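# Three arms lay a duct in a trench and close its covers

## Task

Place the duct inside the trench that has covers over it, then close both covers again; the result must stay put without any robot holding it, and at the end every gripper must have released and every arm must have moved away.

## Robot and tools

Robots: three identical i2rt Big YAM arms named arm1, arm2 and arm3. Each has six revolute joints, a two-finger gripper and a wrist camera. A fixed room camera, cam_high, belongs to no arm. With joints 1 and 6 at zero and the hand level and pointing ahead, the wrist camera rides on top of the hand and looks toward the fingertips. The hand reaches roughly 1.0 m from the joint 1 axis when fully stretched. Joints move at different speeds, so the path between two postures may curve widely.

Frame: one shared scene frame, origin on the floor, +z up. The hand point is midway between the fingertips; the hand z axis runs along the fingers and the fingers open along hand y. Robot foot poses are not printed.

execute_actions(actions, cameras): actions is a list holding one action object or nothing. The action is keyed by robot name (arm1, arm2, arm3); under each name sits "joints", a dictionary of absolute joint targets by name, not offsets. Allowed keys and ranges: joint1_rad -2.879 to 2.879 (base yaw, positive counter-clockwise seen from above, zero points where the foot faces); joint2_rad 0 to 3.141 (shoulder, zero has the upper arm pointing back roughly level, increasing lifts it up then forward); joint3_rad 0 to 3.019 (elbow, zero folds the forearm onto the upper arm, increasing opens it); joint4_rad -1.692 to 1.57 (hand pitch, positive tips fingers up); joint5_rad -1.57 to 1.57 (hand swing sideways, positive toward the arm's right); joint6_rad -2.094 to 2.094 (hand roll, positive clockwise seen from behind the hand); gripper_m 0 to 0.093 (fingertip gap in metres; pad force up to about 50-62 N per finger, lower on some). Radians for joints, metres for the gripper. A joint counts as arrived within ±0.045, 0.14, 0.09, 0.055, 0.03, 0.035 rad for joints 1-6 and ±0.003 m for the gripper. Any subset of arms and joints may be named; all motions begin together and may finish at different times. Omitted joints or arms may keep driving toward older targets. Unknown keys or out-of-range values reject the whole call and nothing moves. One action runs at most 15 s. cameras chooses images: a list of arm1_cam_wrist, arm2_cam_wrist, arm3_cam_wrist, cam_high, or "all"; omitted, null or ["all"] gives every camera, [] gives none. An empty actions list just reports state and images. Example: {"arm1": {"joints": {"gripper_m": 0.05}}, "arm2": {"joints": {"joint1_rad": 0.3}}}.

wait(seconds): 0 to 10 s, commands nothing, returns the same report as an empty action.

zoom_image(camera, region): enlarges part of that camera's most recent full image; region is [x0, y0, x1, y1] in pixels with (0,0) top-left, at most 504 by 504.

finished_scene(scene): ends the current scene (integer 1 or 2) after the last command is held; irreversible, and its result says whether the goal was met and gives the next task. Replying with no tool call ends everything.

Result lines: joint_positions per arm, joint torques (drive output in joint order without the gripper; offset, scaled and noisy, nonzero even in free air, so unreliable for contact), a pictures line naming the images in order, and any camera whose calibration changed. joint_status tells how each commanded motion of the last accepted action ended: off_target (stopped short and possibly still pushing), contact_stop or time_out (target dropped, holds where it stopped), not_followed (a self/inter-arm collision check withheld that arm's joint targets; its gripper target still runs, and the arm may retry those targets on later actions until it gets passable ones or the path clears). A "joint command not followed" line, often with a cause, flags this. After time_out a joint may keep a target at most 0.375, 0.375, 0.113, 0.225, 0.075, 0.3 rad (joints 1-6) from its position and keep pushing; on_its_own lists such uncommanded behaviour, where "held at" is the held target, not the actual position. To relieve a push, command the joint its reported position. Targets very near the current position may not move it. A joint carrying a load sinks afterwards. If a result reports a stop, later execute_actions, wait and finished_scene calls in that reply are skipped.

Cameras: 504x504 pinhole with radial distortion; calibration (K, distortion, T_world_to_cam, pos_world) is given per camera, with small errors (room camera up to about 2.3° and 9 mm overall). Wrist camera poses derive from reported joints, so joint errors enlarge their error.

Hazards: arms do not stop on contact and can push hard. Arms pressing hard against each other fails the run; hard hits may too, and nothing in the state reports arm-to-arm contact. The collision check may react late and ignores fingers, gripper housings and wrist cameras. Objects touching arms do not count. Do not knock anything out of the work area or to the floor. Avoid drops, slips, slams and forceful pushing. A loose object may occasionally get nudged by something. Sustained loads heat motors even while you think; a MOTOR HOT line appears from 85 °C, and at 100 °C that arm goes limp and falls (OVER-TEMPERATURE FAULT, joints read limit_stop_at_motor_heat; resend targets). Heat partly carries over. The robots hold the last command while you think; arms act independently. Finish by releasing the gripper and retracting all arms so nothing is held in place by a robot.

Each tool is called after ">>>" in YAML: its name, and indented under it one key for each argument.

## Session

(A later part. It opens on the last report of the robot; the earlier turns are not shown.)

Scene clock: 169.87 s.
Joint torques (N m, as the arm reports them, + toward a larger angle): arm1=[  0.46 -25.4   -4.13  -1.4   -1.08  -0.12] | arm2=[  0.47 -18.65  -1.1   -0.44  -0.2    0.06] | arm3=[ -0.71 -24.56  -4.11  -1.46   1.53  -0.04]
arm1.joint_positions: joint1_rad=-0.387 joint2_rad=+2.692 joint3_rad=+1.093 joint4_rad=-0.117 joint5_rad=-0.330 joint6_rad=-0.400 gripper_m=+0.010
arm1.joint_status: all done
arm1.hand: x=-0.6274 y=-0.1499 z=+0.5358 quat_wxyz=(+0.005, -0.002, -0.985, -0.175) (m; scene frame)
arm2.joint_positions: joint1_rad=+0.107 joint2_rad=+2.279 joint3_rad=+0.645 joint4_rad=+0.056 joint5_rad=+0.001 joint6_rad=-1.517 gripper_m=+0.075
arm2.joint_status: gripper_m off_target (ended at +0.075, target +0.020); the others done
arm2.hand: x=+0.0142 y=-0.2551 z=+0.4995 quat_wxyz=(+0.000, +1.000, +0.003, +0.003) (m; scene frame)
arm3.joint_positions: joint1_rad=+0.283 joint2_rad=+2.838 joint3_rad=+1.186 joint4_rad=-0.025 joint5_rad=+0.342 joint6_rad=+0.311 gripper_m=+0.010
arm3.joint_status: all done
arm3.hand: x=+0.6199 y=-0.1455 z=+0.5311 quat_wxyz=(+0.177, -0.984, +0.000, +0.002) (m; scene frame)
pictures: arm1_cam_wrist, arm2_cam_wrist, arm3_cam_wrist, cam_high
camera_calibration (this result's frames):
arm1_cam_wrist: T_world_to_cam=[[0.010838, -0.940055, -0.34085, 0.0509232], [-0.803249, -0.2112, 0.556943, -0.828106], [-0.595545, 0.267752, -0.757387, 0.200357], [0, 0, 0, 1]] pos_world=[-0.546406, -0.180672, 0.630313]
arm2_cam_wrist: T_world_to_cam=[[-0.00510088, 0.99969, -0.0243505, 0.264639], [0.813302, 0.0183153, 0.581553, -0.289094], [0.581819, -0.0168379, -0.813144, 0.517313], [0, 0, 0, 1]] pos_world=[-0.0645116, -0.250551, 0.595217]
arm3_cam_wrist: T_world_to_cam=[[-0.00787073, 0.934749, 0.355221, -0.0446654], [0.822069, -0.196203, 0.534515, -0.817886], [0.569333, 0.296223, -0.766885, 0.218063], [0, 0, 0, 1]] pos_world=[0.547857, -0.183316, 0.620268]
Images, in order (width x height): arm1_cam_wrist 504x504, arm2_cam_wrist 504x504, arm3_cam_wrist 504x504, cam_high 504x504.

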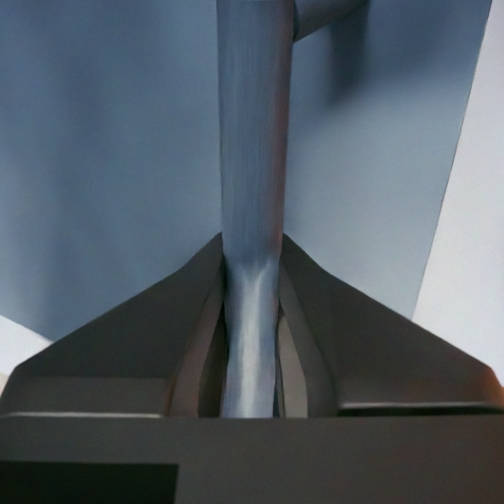

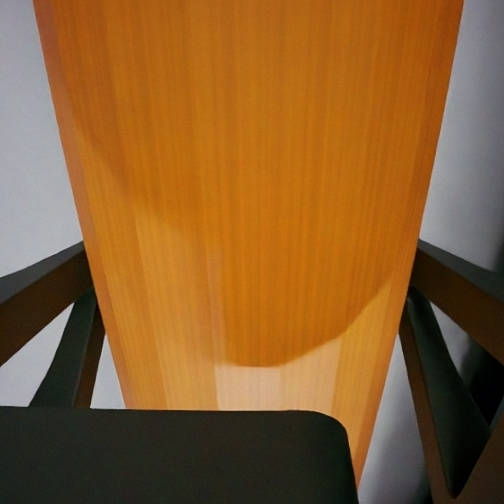

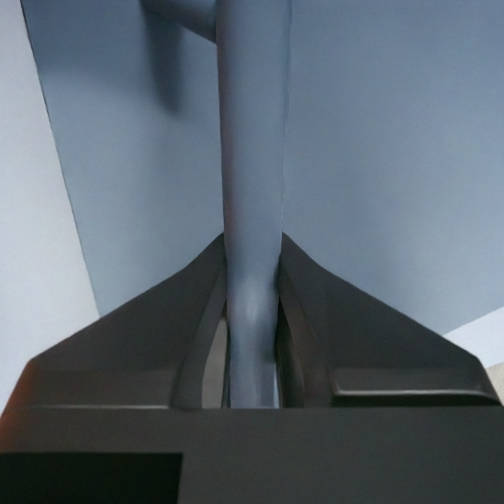

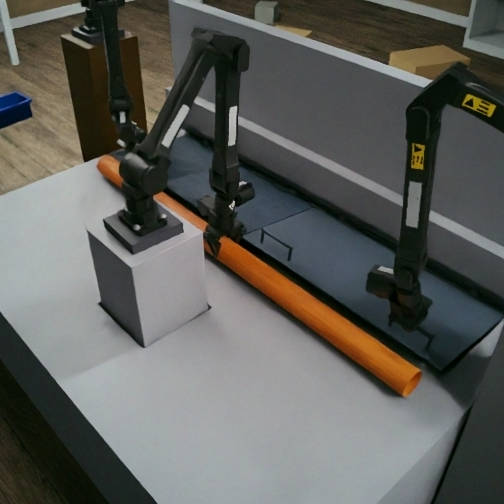

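>>> execute_actions:
  actions:
    - {"arm1":{"joints":{"joint1_rad":-0.283,"joint2_rad":2.455,"joint3_rad":0.910,"joint4_rad":-0.109,"joint5_rad":-0.260,"joint6_rad":-0.294}},"arm3":{"joints":{"joint1_rad":0.174,"joint2_rad":2.615,"joint3_rad":1.000,"joint4_rad":-0.012,"joint5_rad":0.269,"joint6_rad":0.186}},"arm2":{"joints":{"joint2_rad":2.165,"joint3_rad":0.530,"joint4_rad":0.147}}}

Scene clock: 180.67 s.
Joint torques (N m, as the arm reports them, + toward a larger angle): arm1=[  1.08 -23.04  -3.16  -1.08  -1.04  -0.06] | arm2=[  0.74 -16.02  -1.2    0.69  -0.2    0.04] | arm3=[ -1.14 -23.21  -3.57  -0.96   1.43  -0.1 ]
arm1.joint_positions: joint1_rad=-0.294 joint2_rad=+2.523 joint3_rad=+0.943 joint4_rad=-0.078 joint5_rad=-0.230 joint6_rad=-0.290 gripper_m=+0.010
arm1.joint_status: joint5_rad off_target (ended at -0.229, target -0.260); the others done
arm1.hand: x=-0.6282 y=-0.1325 z=+0.5900 quat_wxyz=(+0.009, -0.003, -0.993, -0.118) (m; scene frame)
arm2.joint_positions: joint1_rad=+0.107 joint2_rad=+2.225 joint3_rad=+0.535 joint4_rad=+0.130 joint5_rad=+0.001 joint6_rad=-1.517 gripper_m=+0.075
arm2.joint_status: all done
arm2.hand: x=+0.0160 y=-0.2858 z=+0.5168 quat_wxyz=(-0.009, +1.000, +0.003, +0.002) (m; scene frame)
arm3.joint_positions: joint1_rad=+0.185 joint2_rad=+2.679 joint3_rad=+1.034 joint4_rad=+0.013 joint5_rad=+0.240 joint6_rad=+0.201 gripper_m=+0.010
arm3.joint_status: all done
arm3.hand: x=+0.6197 y=-0.1276 z=+0.5847 quat_wxyz=(+0.122, -0.993, +0.000, -0.005) (m; scene frame)
pictures: arm1_cam_wrist, arm2_cam_wrist, arm3_cam_wrist, cam_high
camera_calibration (this result's frames):
arm1_cam_wrist: T_world_to_cam=[[0.00854591, -0.972925, -0.230963, 0.015179], [-0.797702, -0.145912, 0.585133, -0.85979], [-0.602991, 0.179239, -0.777351, 0.231628], [0, 0, 0, 1]] pos_world=[-0.546316, -0.152202, 0.686653]
arm2_cam_wrist: T_world_to_cam=[[-0.00518316, 0.999963, -0.00683053, 0.286873], [0.813903, 0.00818705, 0.580943, -0.302631], [0.580978, -0.00254827, -0.813915, 0.534374], [0, 0, 0, 1]] pos_world=[-0.0626601, -0.283023, 0.612706]
arm3_cam_wrist: T_world_to_cam=[[-0.0101934, 0.968367, 0.249322, -0.0128047], [0.814635, -0.136551, 0.56367, -0.847718], [0.579884, 0.208852, -0.787474, 0.248343], [0, 0, 0, 1]] pos_world=[0.546441, -0.155224, 0.676589]
Images, in order (width x height): arm1_cam_wrist 504x504, arm2_cam_wrist 504x504, arm3_cam_wrist 504x504, cam_high 504x504.

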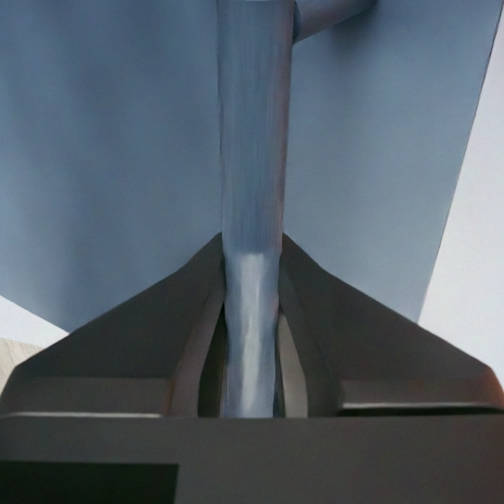

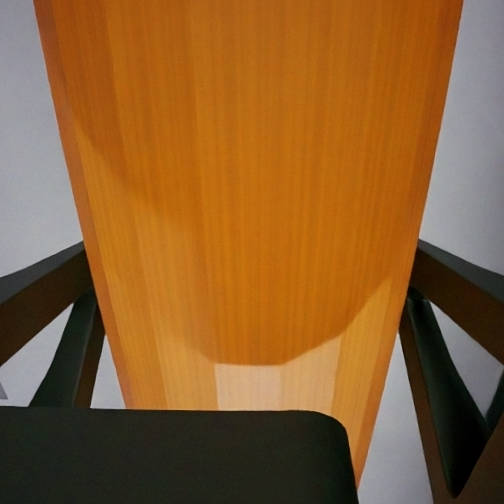

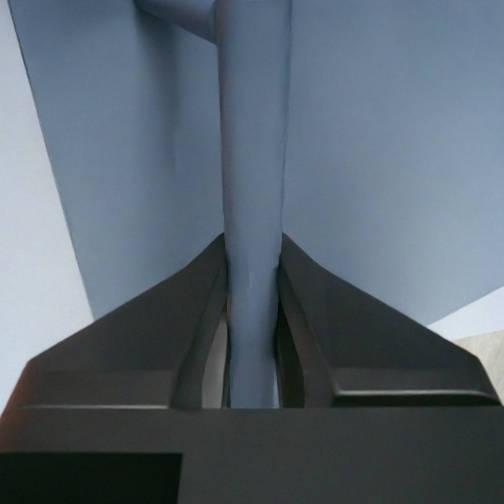

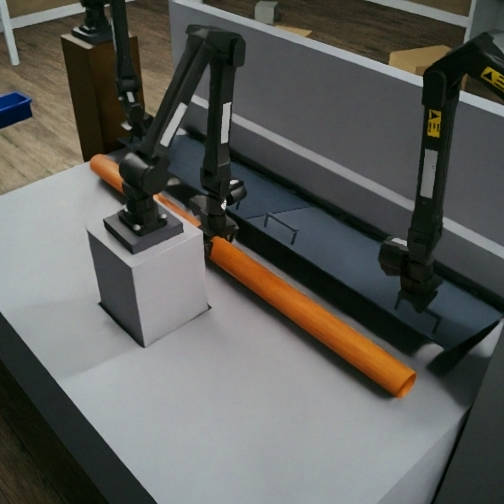

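>>> execute_actions:
  actions:
    - {"arm1":{"joints":{"joint1_rad":-0.077,"joint2_rad":2.245,"joint3_rad":0.766,"joint4_rad":-0.108,"joint5_rad":-0.055,"joint6_rad":-0.078}},"arm3":{"joints":{"joint1_rad":-0.033,"joint2_rad":2.418,"joint3_rad":0.857,"joint4_rad":-0.023,"joint5_rad":0.058,"joint6_rad":-0.030}}}

Scene clock: 183.77 s.
Joint torques (N m, as the arm reports them, + toward a larger angle): arm1=[  1.67 -20.12  -1.5   -0.87  -0.71  -0.04] | arm2=[  0.48 -16.7   -1.15   0.71  -0.18   0.06] | arm3=[ -0.83 -22.21  -2.51  -1.02   0.97  -0.13]
arm1.joint_positions: joint1_rad=-0.091 joint2_rad=+2.302 joint3_rad=+0.788 joint4_rad=-0.076 joint5_rad=-0.030 joint6_rad=-0.076 gripper_m=+0.010
arm1.joint_status: all done
arm1.hand: x=-0.6289 y=-0.0955 z=+0.6572 quat_wxyz=(+0.009, -0.004, -1.000, -0.012) (m; scene frame)
arm2.joint_positions: joint1_rad=+0.107 joint2_rad=+2.225 joint3_rad=+0.535 joint4_rad=+0.130 joint5_rad=+0.001 joint6_rad=-1.517 gripper_m=+0.075
arm2.joint_status: not commanded
arm2.hand: x=+0.0160 y=-0.2858 z=+0.5168 quat_wxyz=(-0.009, +1.000, +0.003, +0.002) (m; scene frame)
arm3.joint_positions: joint1_rad=-0.022 joint2_rad=+2.475 joint3_rad=+0.883 joint4_rad=+0.005 joint5_rad=+0.036 joint6_rad=-0.015 gripper_m=+0.010
arm3.joint_status: all done
arm3.hand: x=+0.6200 y=-0.0898 z=+0.6511 quat_wxyz=(+0.017, -1.000, -0.001, -0.007) (m; scene frame)
pictures: arm1_cam_wrist, arm2_cam_wrist, arm3_cam_wrist, cam_high
camera_calibration (this result's frames):
arm1_cam_wrist: T_world_to_cam=[[0.00849103, -0.999763, -0.0200597, -0.0744905], [-0.797846, -0.0188663, 0.602566, -0.893715], [-0.602801, 0.0108882, -0.797817, 0.274322], [0, 0, 0, 1]] pos_world=[-0.547053, -0.0943208, 0.755886]
arm2_cam_wrist: T_world_to_cam=[[-0.00518316, 0.999963, -0.00683053, 0.286873], [0.813903, 0.00818705, 0.580943, -0.302631], [0.580978, -0.00254827, -0.813915, 0.534374], [0, 0, 0, 1]] pos_world=[-0.0626601, -0.283023, 0.612706]
arm3_cam_wrist: T_world_to_cam=[[-0.011965, 0.999109, 0.0404832, 0.0738784], [0.812252, -0.0139012, 0.583141, -0.880465], [0.583183, 0.0398599, -0.811362, 0.290917], [0, 0, 0, 1]] pos_world=[0.546386, -0.097648, 0.746484]
Images, in order (width x height): arm1_cam_wrist 504x504, arm2_cam_wrist 504x504, arm3_cam_wrist 504x504, cam_high 504x504.

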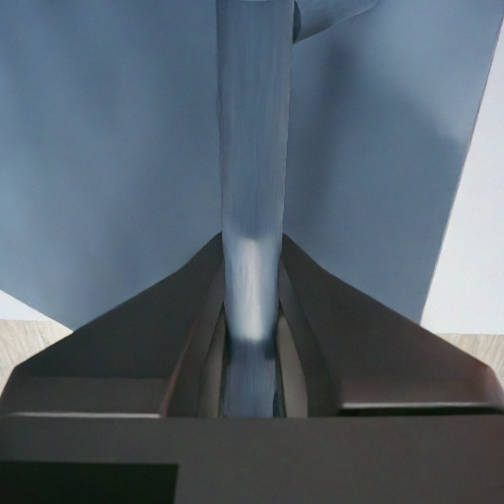

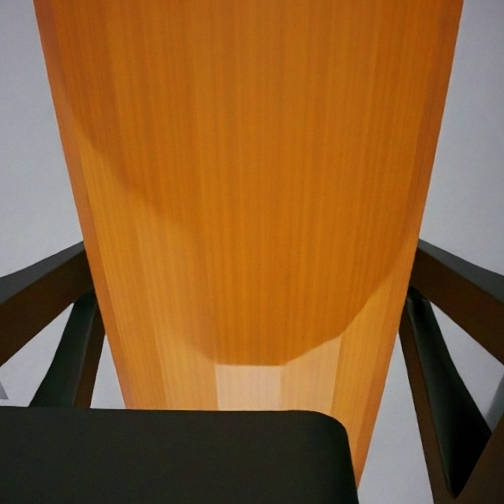

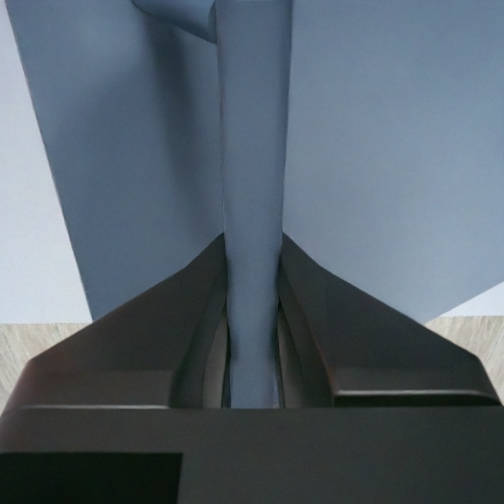

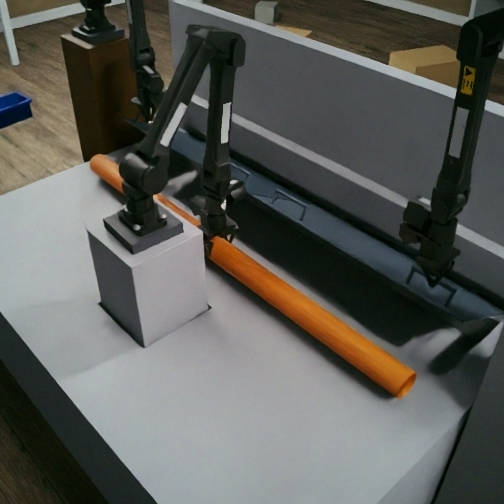

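>>> execute_actions:
  actions:
    - {"arm1":{"joints":{"joint1_rad":0.217,"joint2_rad":2.100,"joint3_rad":0.758,"joint4_rad":-0.292,"joint5_rad":0.195,"joint6_rad":0.222}},"arm3":{"joints":{"joint1_rad":-0.314,"joint2_rad":2.280,"joint3_rad":0.860,"joint4_rad":-0.232,"joint5_rad":-0.188,"joint6_rad":-0.322}}}

Scene clock: 185.93 s.
Joint torques (N m, as the arm reports them, + toward a larger angle): arm1=[  2.31 -20.25   0.52  -0.96  -0.62   0.08] | arm2=[  0.36 -16.29  -1.17   0.77  -0.2    0.03] | arm3=[ -2.81 -21.39  -0.46  -1.33   0.84  -0.26]
arm1.joint_positions: joint1_rad=+0.175 joint2_rad=+2.149 joint3_rad=+0.769 joint4_rad=-0.262 joint5_rad=+0.223 joint6_rad=+0.209 gripper_m=+0.010
arm1.joint_status: all done
arm1.hand: x=-0.6281 y=-0.0470 z=+0.7113 quat_wxyz=(+0.013, -0.008, -0.993, +0.120) (m; scene frame)
arm2.joint_positions: joint1_rad=+0.107 joint2_rad=+2.225 joint3_rad=+0.535 joint4_rad=+0.130 joint5_rad=+0.001 joint6_rad=-1.517 gripper_m=+0.075
arm2.joint_status: not commanded
arm2.hand: x=+0.0160 y=-0.2858 z=+0.5168 quat_wxyz=(-0.009, +1.000, +0.003, +0.002) (m; scene frame)
arm3.joint_positions: joint1_rad=-0.282 joint2_rad=+2.331 joint3_rad=+0.871 joint4_rad=-0.201 joint5_rad=-0.213 joint6_rad=-0.295 gripper_m=+0.010
arm3.joint_status: all done
arm3.hand: x=+0.6206 y=-0.0404 z=+0.7048 quat_wxyz=(-0.116, -0.993, -0.007, -0.012) (m; scene frame)
pictures: arm1_cam_wrist, arm2_cam_wrist, arm3_cam_wrist, cam_high
camera_calibration (this result's frames):
arm1_cam_wrist: T_world_to_cam=[[0.00225815, -0.970358, 0.24166, -0.213643], [-0.791237, 0.146044, 0.593815, -0.906618], [-0.611506, -0.192551, -0.767453, 0.280746], [0, 0, 0, 1]] pos_world=[-0.545189, -0.0208467, 0.805452]
arm2_cam_wrist: T_world_to_cam=[[-0.00518316, 0.999963, -0.00683053, 0.286873], [0.813903, 0.00818705, 0.580943, -0.302631], [0.580978, -0.00254827, -0.813915, 0.534374], [0, 0, 0, 1]] pos_world=[-0.0626601, -0.283023, 0.612706]
arm3_cam_wrist: T_world_to_cam=[[-0.0197216, 0.974724, -0.22254, 0.2116], [0.805001, 0.147486, 0.574649, -0.89455], [0.592946, -0.167812, -0.787562, 0.300928], [0, 0, 0, 1]] pos_world=[0.545852, -0.0238184, 0.798141]
Images, in order (width x height): arm1_cam_wrist 504x504, arm2_cam_wrist 504x504, arm3_cam_wrist 504x504, cam_high 504x504.

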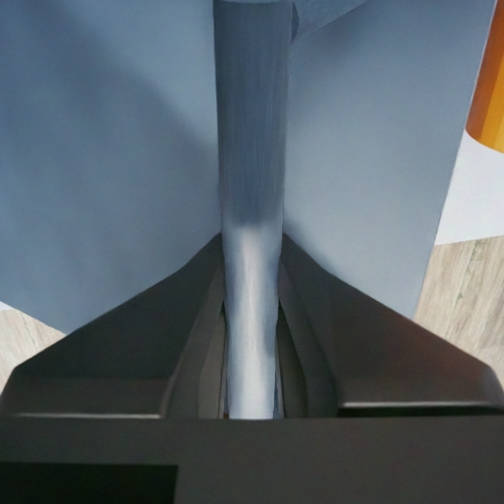

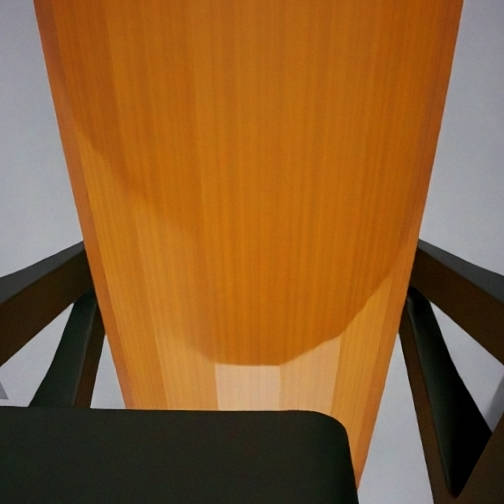

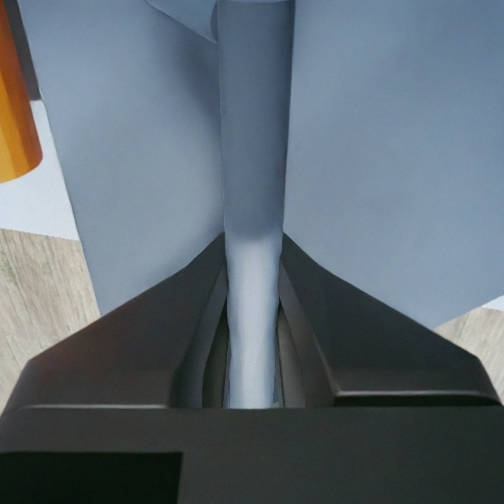

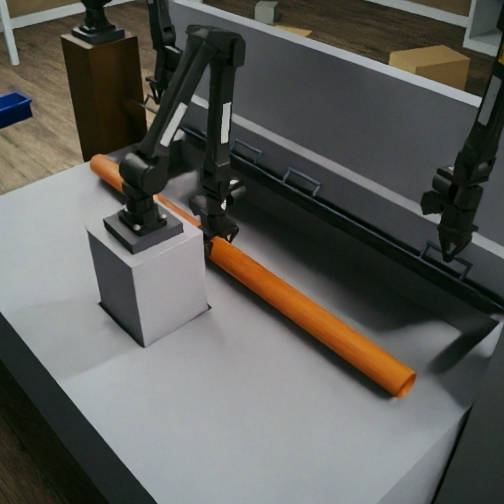

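>>> execute_actions:
  actions:
    - {"arm1":{"joints":{"joint1_rad":0.374,"joint2_rad":2.060,"joint3_rad":0.797,"joint4_rad":-0.440,"joint5_rad":0.314,"joint6_rad":0.385}},"arm3":{"joints":{"joint1_rad":-0.460,"joint2_rad":2.240,"joint3_rad":0.905,"joint4_rad":-0.395,"joint5_rad":-0.302,"joint6_rad":-0.478}},"arm2":{"joints":{"joint2_rad":2.12,"joint3_rad":0.65,"joint4_rad":-0.06}}}

Scene clock: 210.60 s.
Joint torques (N m, as the arm reports them, + toward a larger angle): arm1=[  3.86 -18.76   1.86  -1.56  -0.47   0.12] | arm2=[  0.29 -17.12   0.39  -0.48  -0.22   0.04] | arm3=[ -3.79 -21.37   0.54  -1.84   0.65  -0.27]
arm1.joint_positions: joint1_rad=+0.325 joint2_rad=+2.098 joint3_rad=+0.797 joint4_rad=-0.399 joint5_rad=+0.340 joint6_rad=+0.372 gripper_m=+0.010
arm1.joint_status: joint1_rad time_out (moved +0.151 of +0.199); the others done
arm1.on_its_own: joint1_rad reads +0.325 and still pushes toward +0.374 since a time_out
arm1.hand: x=-0.6276 y=-0.0135 z=+0.7380 quat_wxyz=(+0.002, -0.008, -0.983, +0.184) (m; scene frame)
arm2.joint_positions: joint1_rad=+0.107 joint2_rad=+2.183 joint3_rad=+0.647 joint4_rad=-0.046 joint5_rad=+0.001 joint6_rad=-1.517 gripper_m=+0.075
arm2.joint_status: all done
arm2.hand: x=+0.0134 y=-0.2435 z=+0.5264 quat_wxyz=(+0.002, +1.000, +0.003, +0.003) (m; scene frame)
arm3.joint_positions: joint1_rad=-0.418 joint2_rad=+2.287 joint3_rad=+0.909 joint4_rad=-0.357 joint5_rad=-0.324 joint6_rad=-0.450 gripper_m=+0.010
arm3.joint_status: all done
arm3.hand: x=+0.6212 y=-0.0089 z=+0.7301 quat_wxyz=(-0.181, -0.983, -0.007, -0.006) (m; scene frame)
pictures: arm1_cam_wrist, arm2_cam_wrist, arm3_cam_wrist, cam_high
camera_calibration (this result's frames):
arm1_cam_wrist: T_world_to_cam=[[0.00128239, -0.930748, 0.365659, -0.279154], [-0.804745, 0.216102, 0.552888, -0.904336], [-0.593619, -0.294972, -0.748737, 0.304068], [0, 0, 0, 1]] pos_world=[-0.546902, 0.0252984, 0.829739]
arm2_cam_wrist: T_world_to_cam=[[-0.00507852, 0.99958, -0.0285391, 0.255916], [0.813159, 0.0207388, 0.581672, -0.303797], [0.58202, -0.0202528, -0.812922, 0.538906], [0, 0, 0, 1]] pos_world=[-0.0653193, -0.238594, 0.622102]
arm3_cam_wrist: T_world_to_cam=[[-0.0212875, 0.936659, -0.349596, 0.279892], [0.812359, 0.220031, 0.540055, -0.892865], [0.582769, -0.272501, -0.765587, 0.315085], [0, 0, 0, 1]] pos_world=[0.547663, 0.020156, 0.82127]
Images, in order (width x height): arm1_cam_wrist 504x504, arm2_cam_wrist 504x504, arm3_cam_wrist 504x504, cam_high 504x504.

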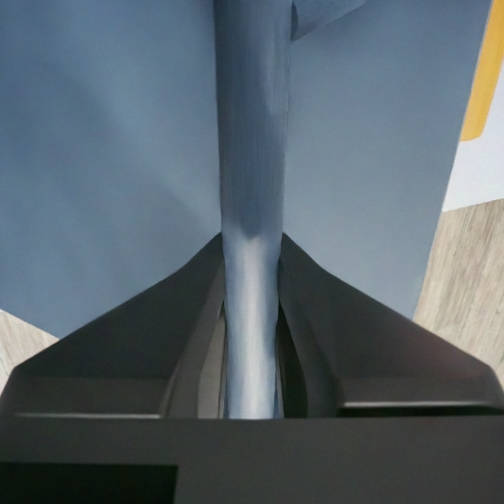

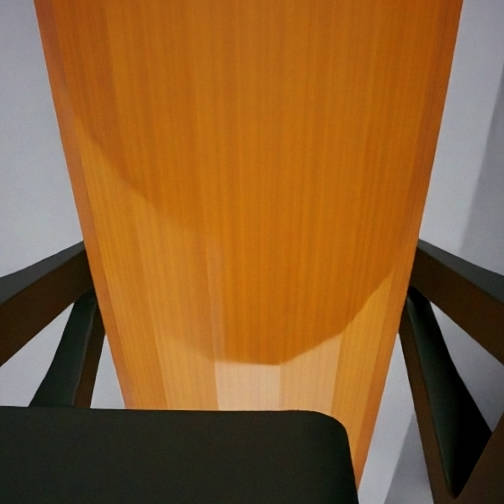

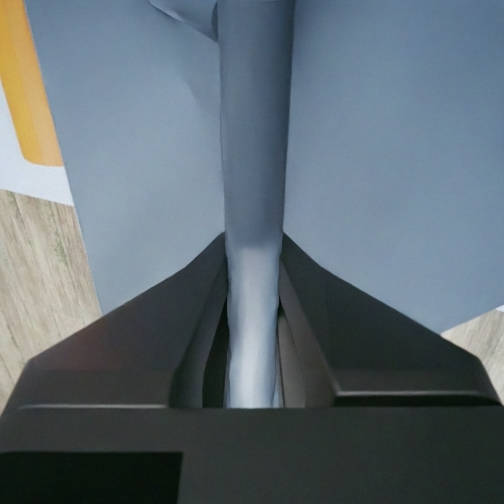

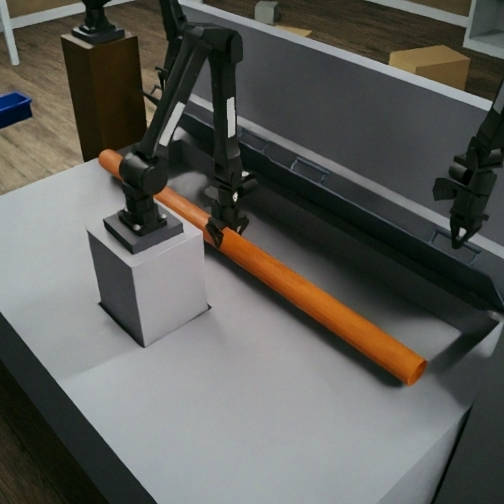

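>>> execute_actions:
  actions:
    - {"arm1":{"joints":{"joint1_rad":0.450,"joint2_rad":2.015,"joint3_rad":0.824,"joint4_rad":-0.495,"joint5_rad":0.220,"joint6_rad":0.440}},"arm3":{"joints":{"joint1_rad":-0.532,"joint2_rad":2.195,"joint3_rad":0.928,"joint4_rad":-0.436,"joint5_rad":-0.212,"joint6_rad":-0.525}},"arm2":{"joints":{"joint2_rad":2.125,"joint3_rad":0.826,"joint4_rad":-0.20}}}

Scene clock: 230.83 s.
Joint torques (N m, as the arm reports them, + toward a larger angle): arm1=[  5.09 -18.13   3.38  -0.96  -1.72   0.13] | arm2=[  0.54 -20.19   2.27  -0.57  -0.22   0.04] | arm3=[ -5.43 -20.61   1.9   -0.68   1.9   -0.28]
arm1.joint_positions: joint1_rad=+0.382 joint2_rad=+2.046 joint3_rad=+0.813 joint4_rad=-0.468 joint5_rad=+0.282 joint6_rad=+0.427 gripper_m=+0.010
arm1.joint_status: joint1_rad time_out (moved +0.057 of +0.125); joint5_rad time_out (moved -0.059 of -0.120); the others done
arm1.on_its_own: joint1_rad reads +0.382 and still pushes toward +0.450 since a time_out; joint5_rad reads +0.282 and still pushes toward +0.220 since a time_out
arm1.hand: x=-0.6276 y=+0.0179 z=+0.7550 quat_wxyz=(+0.004, -0.008, -0.987, +0.158) (m; scene frame)
arm2.joint_positions: joint1_rad=+0.107 joint2_rad=+2.183 joint3_rad=+0.812 joint4_rad=-0.188 joint5_rad=+0.001 joint6_rad=-1.517 gripper_m=+0.075
arm2.joint_status: all done
arm2.hand: x=+0.0094 y=-0.1752 z=+0.5343 quat_wxyz=(-0.010, +1.000, +0.003, +0.002) (m; scene frame)
arm3.joint_positions: joint1_rad=-0.470 joint2_rad=+2.233 joint3_rad=+0.920 joint4_rad=-0.421 joint5_rad=-0.262 joint6_rad=-0.496 gripper_m=+0.010
arm3.joint_status: joint1_rad time_out (moved -0.052 of -0.114); joint5_rad time_out (moved +0.063 of +0.112); the others done
arm3.on_its_own: joint1_rad reads -0.470 and still pushes toward -0.532 since a time_out; joint5_rad reads -0.262 and still pushes toward -0.212 since a time_out
arm3.hand: x=+0.6217 y=+0.0230 z=+0.7483 quat_wxyz=(-0.154, -0.988, -0.007, -0.011) (m; scene frame)
pictures: arm1_cam_wrist, arm2_cam_wrist, arm3_cam_wrist, cam_high
camera_calibration (this result's frames):
arm1_cam_wrist: T_world_to_cam=[[0.000935457, -0.948824, 0.315803, -0.218378], [-0.801855, 0.187987, 0.567177, -0.928974], [-0.597518, -0.253759, -0.760643, 0.331858], [0, 0, 0, 1]] pos_world=[-0.546407, 0.0516442, 0.848283]
arm2_cam_wrist: T_world_to_cam=[[-0.00519256, 0.999976, -0.00454505, 0.175071], [0.813981, 0.0068668, 0.580851, -0.308462], [0.580868, -0.000683478, -0.813997, 0.553034], [0, 0, 0, 1]] pos_world=[-0.0692484, -0.172571, 0.630135]
arm3_cam_wrist: T_world_to_cam=[[-0.0197608, 0.954534, -0.297447, 0.21607], [0.80639, 0.191092, 0.559659, -0.920413], [0.591053, -0.228799, -0.773503, 0.337263], [0, 0, 0, 1]] pos_world=[0.547142, 0.0468026, 0.840261]
Images, in order (width x height): arm1_cam_wrist 504x504, arm2_cam_wrist 504x504, arm3_cam_wrist 504x504, cam_high 504x504.

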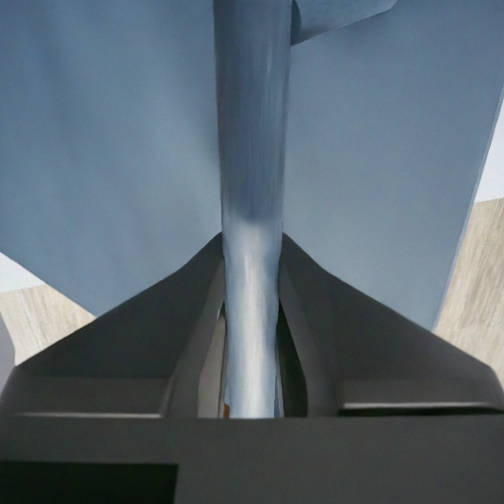

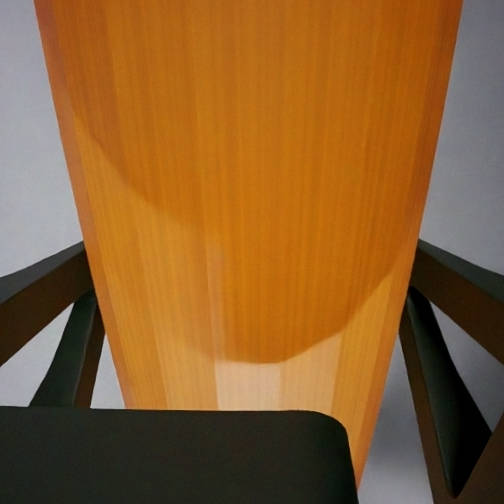

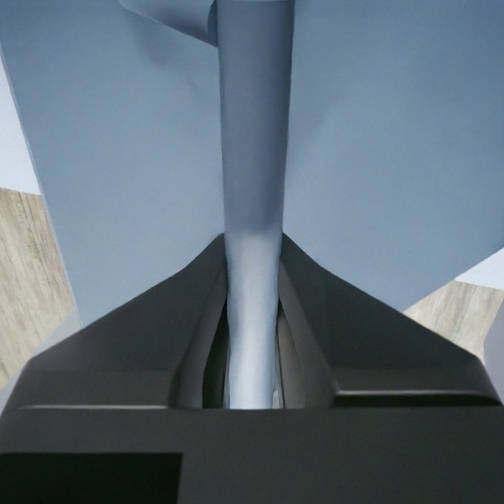

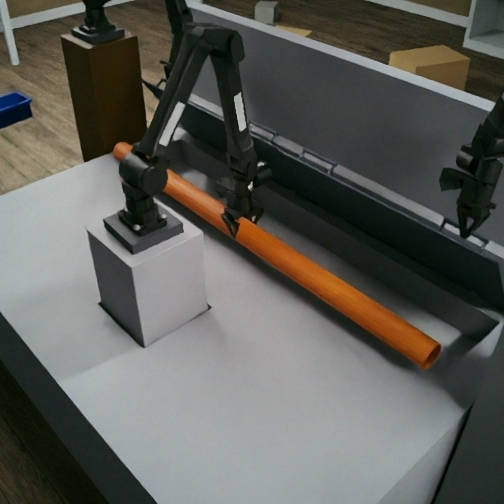

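>>> execute_actions:
  actions:
    - {"arm2":{"joints":{"joint2_rad":2.197,"joint3_rad":1.02}}}
  cameras: ["arm2_cam_wrist","cam_high"]

Scene clock: 234.13 s.
Joint torques (N m, as the arm reports them, + toward a larger angle): arm1=[  5.15 -18.16   3.39  -0.93  -1.71   0.13] | arm2=[  0.45 -22.66   3.72   0.16  -0.18   0.07] | arm3=[ -5.4  -20.58   1.94  -0.68   1.76  -0.28]
arm1.joint_positions: joint1_rad=+0.382 joint2_rad=+2.046 joint3_rad=+0.813 joint4_rad=-0.468 joint5_rad=+0.282 joint6_rad=+0.427 gripper_m=+0.010
arm1.joint_status: not commanded
arm1.on_its_own: joint1_rad reads +0.382 and still pushes toward +0.450 since a time_out; joint5_rad reads +0.282 and still pushes toward +0.220 since a time_out
arm1.hand: x=-0.6276 y=+0.0179 z=+0.7550 quat_wxyz=(+0.004, -0.008, -0.987, +0.158) (m; scene frame)
arm2.joint_positions: joint1_rad=+0.107 joint2_rad=+2.260 joint3_rad=+0.999 joint4_rad=-0.195 joint5_rad=+0.001 joint6_rad=-1.517 gripper_m=+0.075
arm2.joint_status: all done
arm2.hand: x=+0.0044 y=-0.0897 z=+0.5250 quat_wxyz=(-0.060, +0.998, +0.003, -0.001) (m; scene frame)
arm3.joint_positions: joint1_rad=-0.471 joint2_rad=+2.231 joint3_rad=+0.920 joint4_rad=-0.423 joint5_rad=-0.258 joint6_rad=-0.497 gripper_m=+0.010
arm3.joint_status: not commanded
arm3.on_its_own: joint1_rad reads -0.471 and still pushes toward -0.532 since a time_out; joint5_rad reads -0.258 and still pushes toward -0.212 since a time_out
arm3.hand: x=+0.6217 y=+0.0239 z=+0.7489 quat_wxyz=(-0.152, -0.988, -0.007, -0.011) (m; scene frame)
pictures: arm2_cam_wrist, cam_high
camera_calibration (this result's frames):
arm2_cam_wrist: T_world_to_cam=[[-0.00529821, 0.995269, 0.0970087, 0.0357863], [0.817459, -0.0515643, 0.573675, -0.30106], [0.575963, 0.08234, -0.813318, 0.555552], [0, 0, 0, 1]] pos_world=[-0.0736835, -0.0968851, 0.621079]
Images, in order (width x height): arm2_cam_wrist 504x504, cam_high 504x504.

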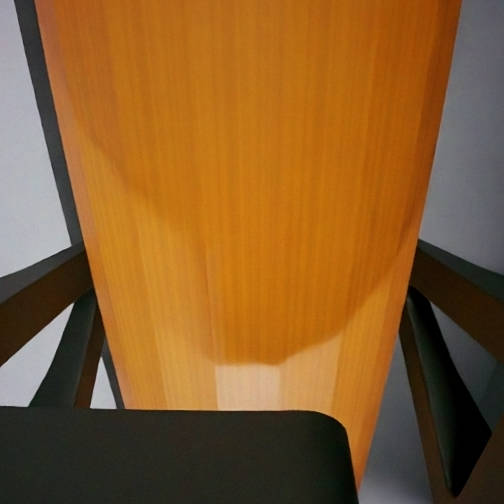

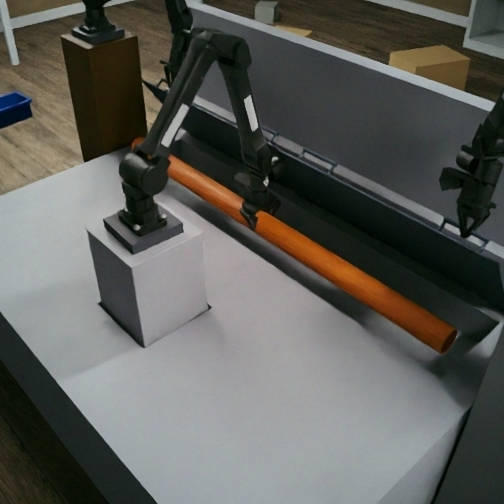

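>>> execute_actions:
  actions:
    - {"arm2":{"joints":{"joint2_rad":2.266,"joint3_rad":1.083,"joint4_rad":-0.165}}}
  cameras: ["arm2_cam_wrist","cam_high"]

>>> execute_actions:
  actions:
    - {"arm2":{"joints":{"joint2_rad":2.335,"joint3_rad":1.146,"joint4_rad":-0.160}}}
  cameras: ["arm2_cam_wrist","cam_high"]

Scene clock: 237.23 s.
Joint torques (N m, as the arm reports them, + toward a larger angle): arm1=[  5.01 -18.02   3.39  -0.97  -1.72   0.13] | arm2=[  0.55 -22.06   4.78   1.3   -0.21   0.07] | arm3=[ -5.37 -20.42   1.94  -0.67   1.75  -0.28]
arm1.joint_positions: joint1_rad=+0.382 joint2_rad=+2.046 joint3_rad=+0.813 joint4_rad=-0.468 joint5_rad=+0.282 joint6_rad=+0.427 gripper_m=+0.010
arm1.joint_status: not commanded
arm1.on_its_own: joint1_rad reads +0.382 and still pushes toward +0.450 since a time_out; joint5_rad reads +0.282 and still pushes toward +0.220 since a time_out
arm1.hand: x=-0.6276 y=+0.0179 z=+0.7550 quat_wxyz=(+0.004, -0.008, -0.987, +0.158) (m; scene frame)
arm2.joint_positions: joint1_rad=+0.107 joint2_rad=+2.321 joint3_rad=+1.044 joint4_rad=-0.189 joint5_rad=+0.001 joint6_rad=-1.517 gripper_m=+0.075
arm2.joint_status: all done
arm2.hand: x=+0.0040 y=-0.0830 z=+0.5049 quat_wxyz=(-0.056, +0.998, +0.003, -0.001) (m; scene frame)
arm3.joint_positions: joint1_rad=-0.471 joint2_rad=+2.231 joint3_rad=+0.920 joint4_rad=-0.423 joint5_rad=-0.258 joint6_rad=-0.497 gripper_m=+0.010
arm3.joint_status: not commanded
arm3.on_its_own: joint1_rad reads -0.471 and still pushes toward -0.532 since a time_out; joint5_rad reads -0.258 and still pushes toward -0.212 since a time_out
arm3.hand: x=+0.6217 y=+0.0239 z=+0.7489 quat_wxyz=(-0.152, -0.988, -0.007, -0.011) (m; scene frame)
pictures: arm2_cam_wrist, cam_high
camera_calibration (this result's frames):
arm2_cam_wrist: T_world_to_cam=[[-0.00531374, 0.996115, 0.0879057, 0.0357912], [0.817147, -0.0463453, 0.574563, -0.28894], [0.576405, 0.074885, -0.813726, 0.538421], [0, 0, 0, 1]] pos_world=[-0.0740519, -0.0893628, 0.600995]
Images, in order (width x height): arm2_cam_wrist 504x504, cam_high 504x504.

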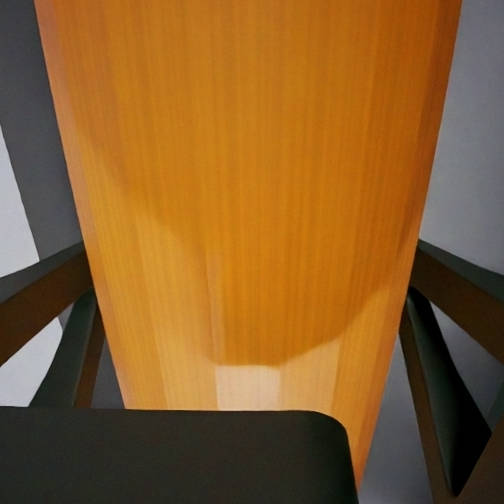

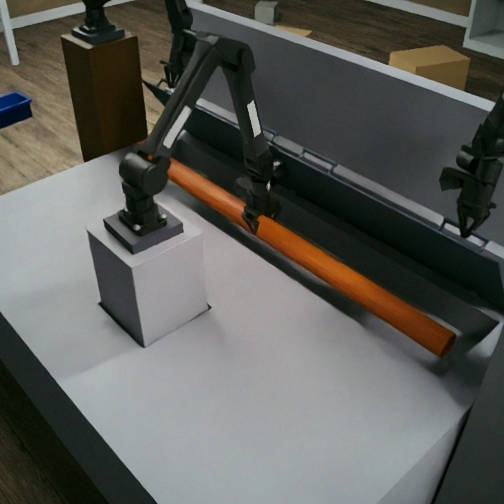

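Scene clock: 238.17 s.
Joint torques (N m, as the arm reports them, + toward a larger angle): arm1=[  4.97 -18.05   3.39  -0.94  -1.71   0.13] | arm2=[  0.42 -22.92   4.41   0.87  -0.23   0.07] | arm3=[ -5.45 -20.42   1.92  -0.69   1.77  -0.27]
arm1.joint_positions: joint1_rad=+0.382 joint2_rad=+2.046 joint3_rad=+0.813 joint4_rad=-0.468 joint5_rad=+0.282 joint6_rad=+0.427 gripper_m=+0.010
arm1.joint_status: not commanded
arm1.on_its_own: joint1_rad reads +0.382 and still pushes toward +0.450 since a time_out; joint5_rad reads +0.282 and still pushes toward +0.220 since a time_out
arm1.hand: x=-0.6276 y=+0.0179 z=+0.7550 quat_wxyz=(+0.004, -0.008, -0.987, +0.158) (m; scene frame)
arm2.joint_positions: joint1_rad=+0.107 joint2_rad=+2.391 joint3_rad=+1.111 joint4_rad=-0.180 joint5_rad=+0.001 joint6_rad=-1.517 gripper_m=+0.075
arm2.joint_status: all done
arm2.hand: x=+0.0032 y=-0.0675 z=+0.4824 quat_wxyz=(-0.058, +0.998, +0.003, -0.001) (m; scene frame)
arm3.joint_positions: joint1_rad=-0.471 joint2_rad=+2.231 joint3_rad=+0.920 joint4_rad=-0.423 joint5_rad=-0.258 joint6_rad=-0.497 gripper_m=+0.010
arm3.joint_status: not commanded
arm3.on_its_own: joint1_rad reads -0.471 and still pushes toward -0.532 since a time_out; joint5_rad reads -0.258 and still pushes toward -0.212 since a time_out
arm3.hand: x=+0.6217 y=+0.0239 z=+0.7489 quat_wxyz=(-0.152, -0.988, -0.007, -0.011) (m; scene frame)
pictures: arm2_cam_wrist, cam_high
camera_calibration (this result's frames):
arm2_cam_wrist: T_world_to_cam=[[-0.00530594, 0.995667, 0.0928374, 0.0198231], [0.817316, -0.0491733, 0.574088, -0.274609], [0.576165, 0.0789236, -0.813514, 0.519655], [0, 0, 0, 1]] pos_world=[-0.0748593, -0.0742536, 0.578556]
Images, in order (width x height): arm2_cam_wrist 504x504, cam_high 504x504.

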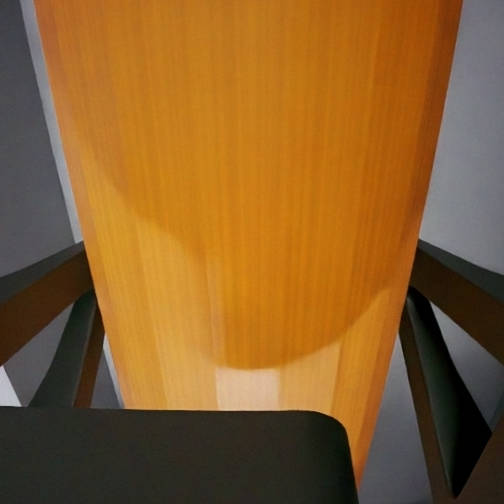

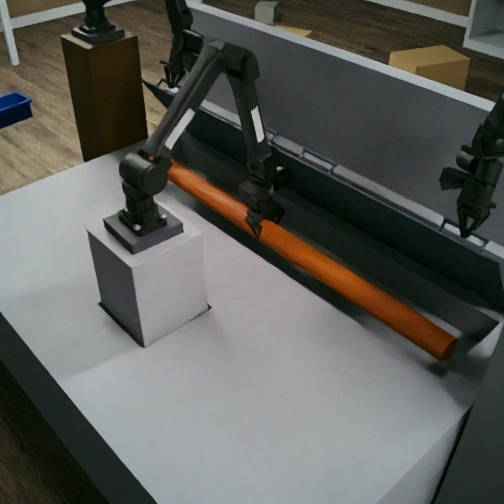

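>>> execute_actions:
  actions:
    - {"arm2":{"joints":{"joint2_rad":2.445,"joint3_rad":1.254}}}
  cameras: ["arm2_cam_wrist","cam_high"]

Scene clock: 241.97 s.
Joint torques (N m, as the arm reports them, + toward a larger angle): arm1=[  5.08 -18.06   3.39  -0.95  -1.71   0.13] | arm2=[  0.57 -23.67   3.86   0.82  -0.19   0.04] | arm3=[ -5.45 -20.53   1.92  -0.68   1.77  -0.28]
arm1.joint_positions: joint1_rad=+0.382 joint2_rad=+2.046 joint3_rad=+0.813 joint4_rad=-0.468 joint5_rad=+0.282 joint6_rad=+0.427 gripper_m=+0.010
arm1.joint_status: not commanded
arm1.on_its_own: joint1_rad reads +0.382 and still pushes toward +0.450 since a time_out; joint5_rad reads +0.282 and still pushes toward +0.220 since a time_out
arm1.hand: x=-0.6276 y=+0.0179 z=+0.7550 quat_wxyz=(+0.004, -0.008, -0.987, +0.158) (m; scene frame)
arm2.joint_positions: joint1_rad=+0.107 joint2_rad=+2.509 joint3_rad=+1.224 joint4_rad=-0.176 joint5_rad=+0.001 joint6_rad=-1.517 gripper_m=+0.075
arm2.joint_status: all done
arm2.hand: x=+0.0021 y=-0.0469 z=+0.4425 quat_wxyz=(-0.058, +0.998, +0.003, -0.001) (m; scene frame)
arm3.joint_positions: joint1_rad=-0.471 joint2_rad=+2.231 joint3_rad=+0.920 joint4_rad=-0.423 joint5_rad=-0.258 joint6_rad=-0.497 gripper_m=+0.010
arm3.joint_status: not commanded
arm3.on_its_own: joint1_rad reads -0.471 and still pushes toward -0.532 since a time_out; joint5_rad reads -0.258 and still pushes toward -0.212 since a time_out
arm3.hand: x=+0.6217 y=+0.0239 z=+0.7489 quat_wxyz=(-0.152, -0.988, -0.007, -0.011) (m; scene frame)
pictures: arm2_cam_wrist, cam_high
camera_calibration (this result's frames):
arm2_cam_wrist: T_world_to_cam=[[-0.00530659, 0.995702, 0.0924582, 0.00318219], [0.817303, -0.0489558, 0.574125, -0.249831], [0.576184, 0.078613, -0.813531, 0.486184], [0, 0, 0, 1]] pos_world=[-0.0759271, -0.0536195, 0.538665]
Images, in order (width x height): arm2_cam_wrist 504x504, cam_high 504x504.

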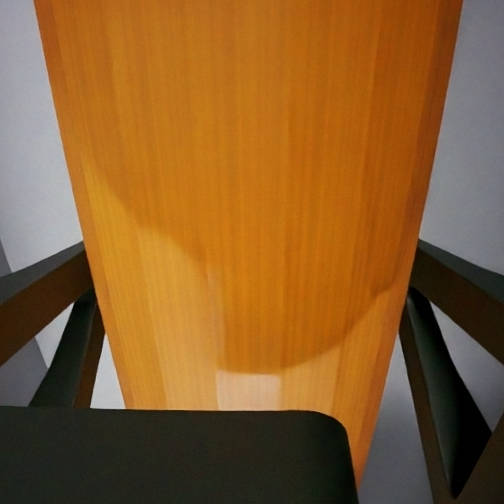

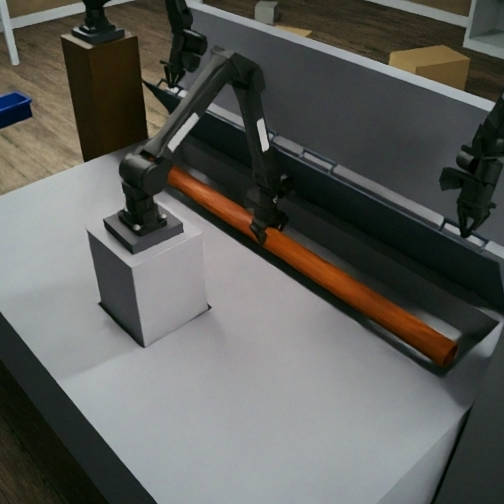

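>>> execute_actions:
  actions:
    - {"arm2":{"joints":{"joint2_rad":2.545,"joint3_rad":1.345}}}
  cameras: ["arm2_cam_wrist","cam_high"]

Scene clock: 243.57 s.
Joint torques (N m, as the arm reports them, + toward a larger angle): arm1=[  5.11 -18.04   3.39  -0.96  -1.71   0.13] | arm2=[  0.82 -24.75   4.02   0.82  -0.2    0.06] | arm3=[ -5.33 -20.52   1.91  -0.67   1.76  -0.28]
arm1.joint_positions: joint1_rad=+0.382 joint2_rad=+2.046 joint3_rad=+0.813 joint4_rad=-0.468 joint5_rad=+0.282 joint6_rad=+0.427 gripper_m=+0.010
arm1.joint_status: not commanded
arm1.on_its_own: joint1_rad reads +0.382 and still pushes toward +0.450 since a time_out; joint5_rad reads +0.282 and still pushes toward +0.220 since a time_out
arm1.hand: x=-0.6276 y=+0.0179 z=+0.7550 quat_wxyz=(+0.004, -0.008, -0.987, +0.158) (m; scene frame)
arm2.joint_positions: joint1_rad=+0.107 joint2_rad=+2.610 joint3_rad=+1.317 joint4_rad=-0.175 joint5_rad=+0.001 joint6_rad=-1.517 gripper_m=+0.075
arm2.joint_status: all done
arm2.hand: x=+0.0016 y=-0.0360 z=+0.4060 quat_wxyz=(-0.055, +0.998, +0.003, -0.001) (m; scene frame)
arm3.joint_positions: joint1_rad=-0.471 joint2_rad=+2.231 joint3_rad=+0.920 joint4_rad=-0.423 joint5_rad=-0.258 joint6_rad=-0.497 gripper_m=+0.010
arm3.joint_status: not commanded
arm3.on_its_own: joint1_rad reads -0.471 and still pushes toward -0.532 since a time_out; joint5_rad reads -0.258 and still pushes toward -0.212 since a time_out
arm3.hand: x=+0.6217 y=+0.0239 z=+0.7489 quat_wxyz=(-0.152, -0.988, -0.007, -0.011) (m; scene frame)
pictures: arm2_cam_wrist, cam_high
camera_calibration (this result's frames):
arm2_cam_wrist: T_world_to_cam=[[-0.00531685, 0.996313, 0.0856288, -0.00144742], [0.817069, -0.0450393, 0.574778, -0.228019], [0.576515, 0.0730206, -0.813817, 0.455788], [0, 0, 0, 1]] pos_world=[-0.0764688, -0.0421097, 0.502112]
Images, in order (width x height): arm2_cam_wrist 504x504, cam_high 504x504.

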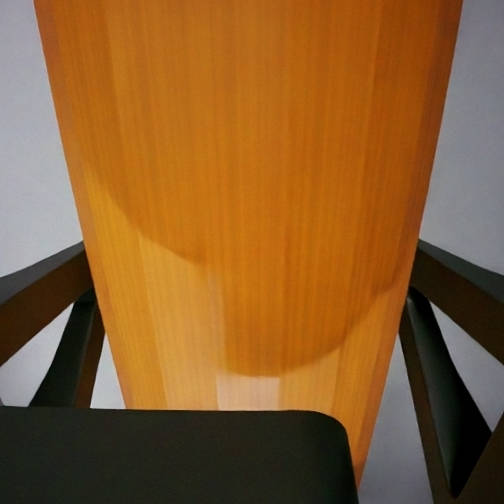

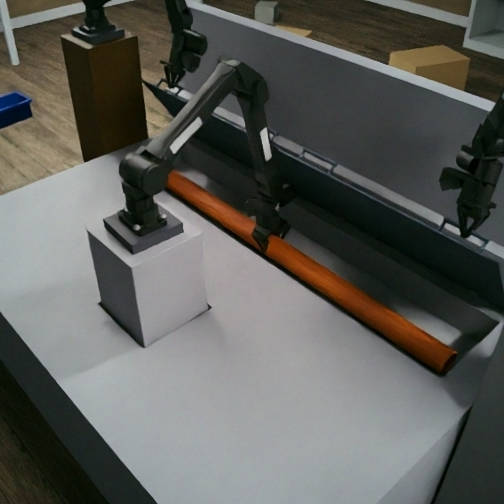

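>>> execute_actions:
  actions:
    - {"arm2":{"joints":{"joint2_rad":2.598,"joint3_rad":1.399}}}
  cameras: ["arm2_cam_wrist","cam_high"]

Scene clock: 245.33 s.
Joint torques (N m, as the arm reports them, + toward a larger angle): arm1=[  5.05 -18.08   3.42  -0.94  -1.72   0.13] | arm2=[  0.2  -24.45   4.29   0.81  -0.21   0.03] | arm3=[ -5.28 -20.5    1.96  -0.64   1.77  -0.28]
arm1.joint_positions: joint1_rad=+0.382 joint2_rad=+2.046 joint3_rad=+0.813 joint4_rad=-0.468 joint5_rad=+0.282 joint6_rad=+0.427 gripper_m=+0.010
arm1.joint_status: not commanded
arm1.on_its_own: joint1_rad reads +0.382 and still pushes toward +0.450 since a time_out; joint5_rad reads +0.282 and still pushes toward +0.220 since a time_out
arm1.hand: x=-0.6276 y=+0.0179 z=+0.7550 quat_wxyz=(+0.004, -0.008, -0.987, +0.158) (m; scene frame)
arm2.joint_positions: joint1_rad=+0.107 joint2_rad=+2.656 joint3_rad=+1.363 joint4_rad=-0.175 joint5_rad=+0.001 joint6_rad=-1.517 gripper_m=+0.075
arm2.joint_status: all done
arm2.hand: x=+0.0014 y=-0.0301 z=+0.3891 quat_wxyz=(-0.055, +0.998, +0.003, -0.001) (m; scene frame)
arm3.joint_positions: joint1_rad=-0.471 joint2_rad=+2.231 joint3_rad=+0.920 joint4_rad=-0.423 joint5_rad=-0.258 joint6_rad=-0.497 gripper_m=+0.010
arm3.joint_status: not commanded
arm3.on_its_own: joint1_rad reads -0.471 and still pushes toward -0.532 since a time_out; joint5_rad reads -0.258 and still pushes toward -0.212 since a time_out
arm3.hand: x=+0.6217 y=+0.0239 z=+0.7489 quat_wxyz=(-0.152, -0.988, -0.007, -0.011) (m; scene frame)
pictures: arm2_cam_wrist, cam_high
camera_calibration (this result's frames):
arm2_cam_wrist: T_world_to_cam=[[-0.00531685, 0.996313, 0.0856288, -0.00589909], [0.817069, -0.0450393, 0.574778, -0.217808], [0.576515, 0.0730206, -0.813817, 0.44177], [0, 0, 0, 1]] pos_world=[-0.0767544, -0.0361909, 0.485216]
Images, in order (width x height): arm2_cam_wrist 504x504, cam_high 504x504.

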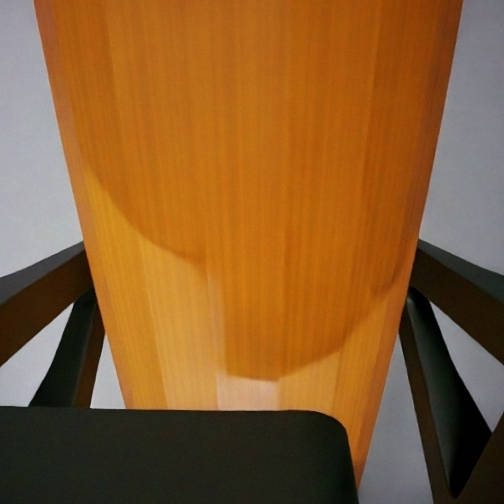

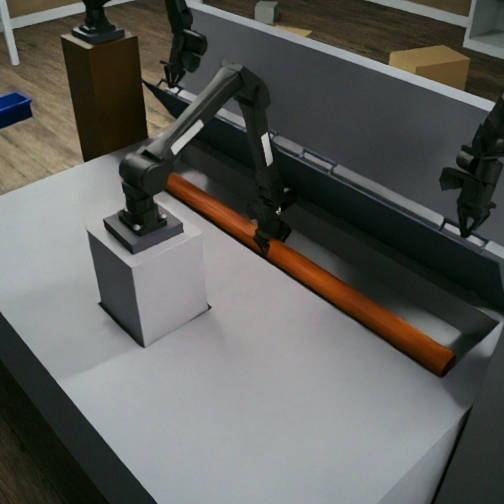

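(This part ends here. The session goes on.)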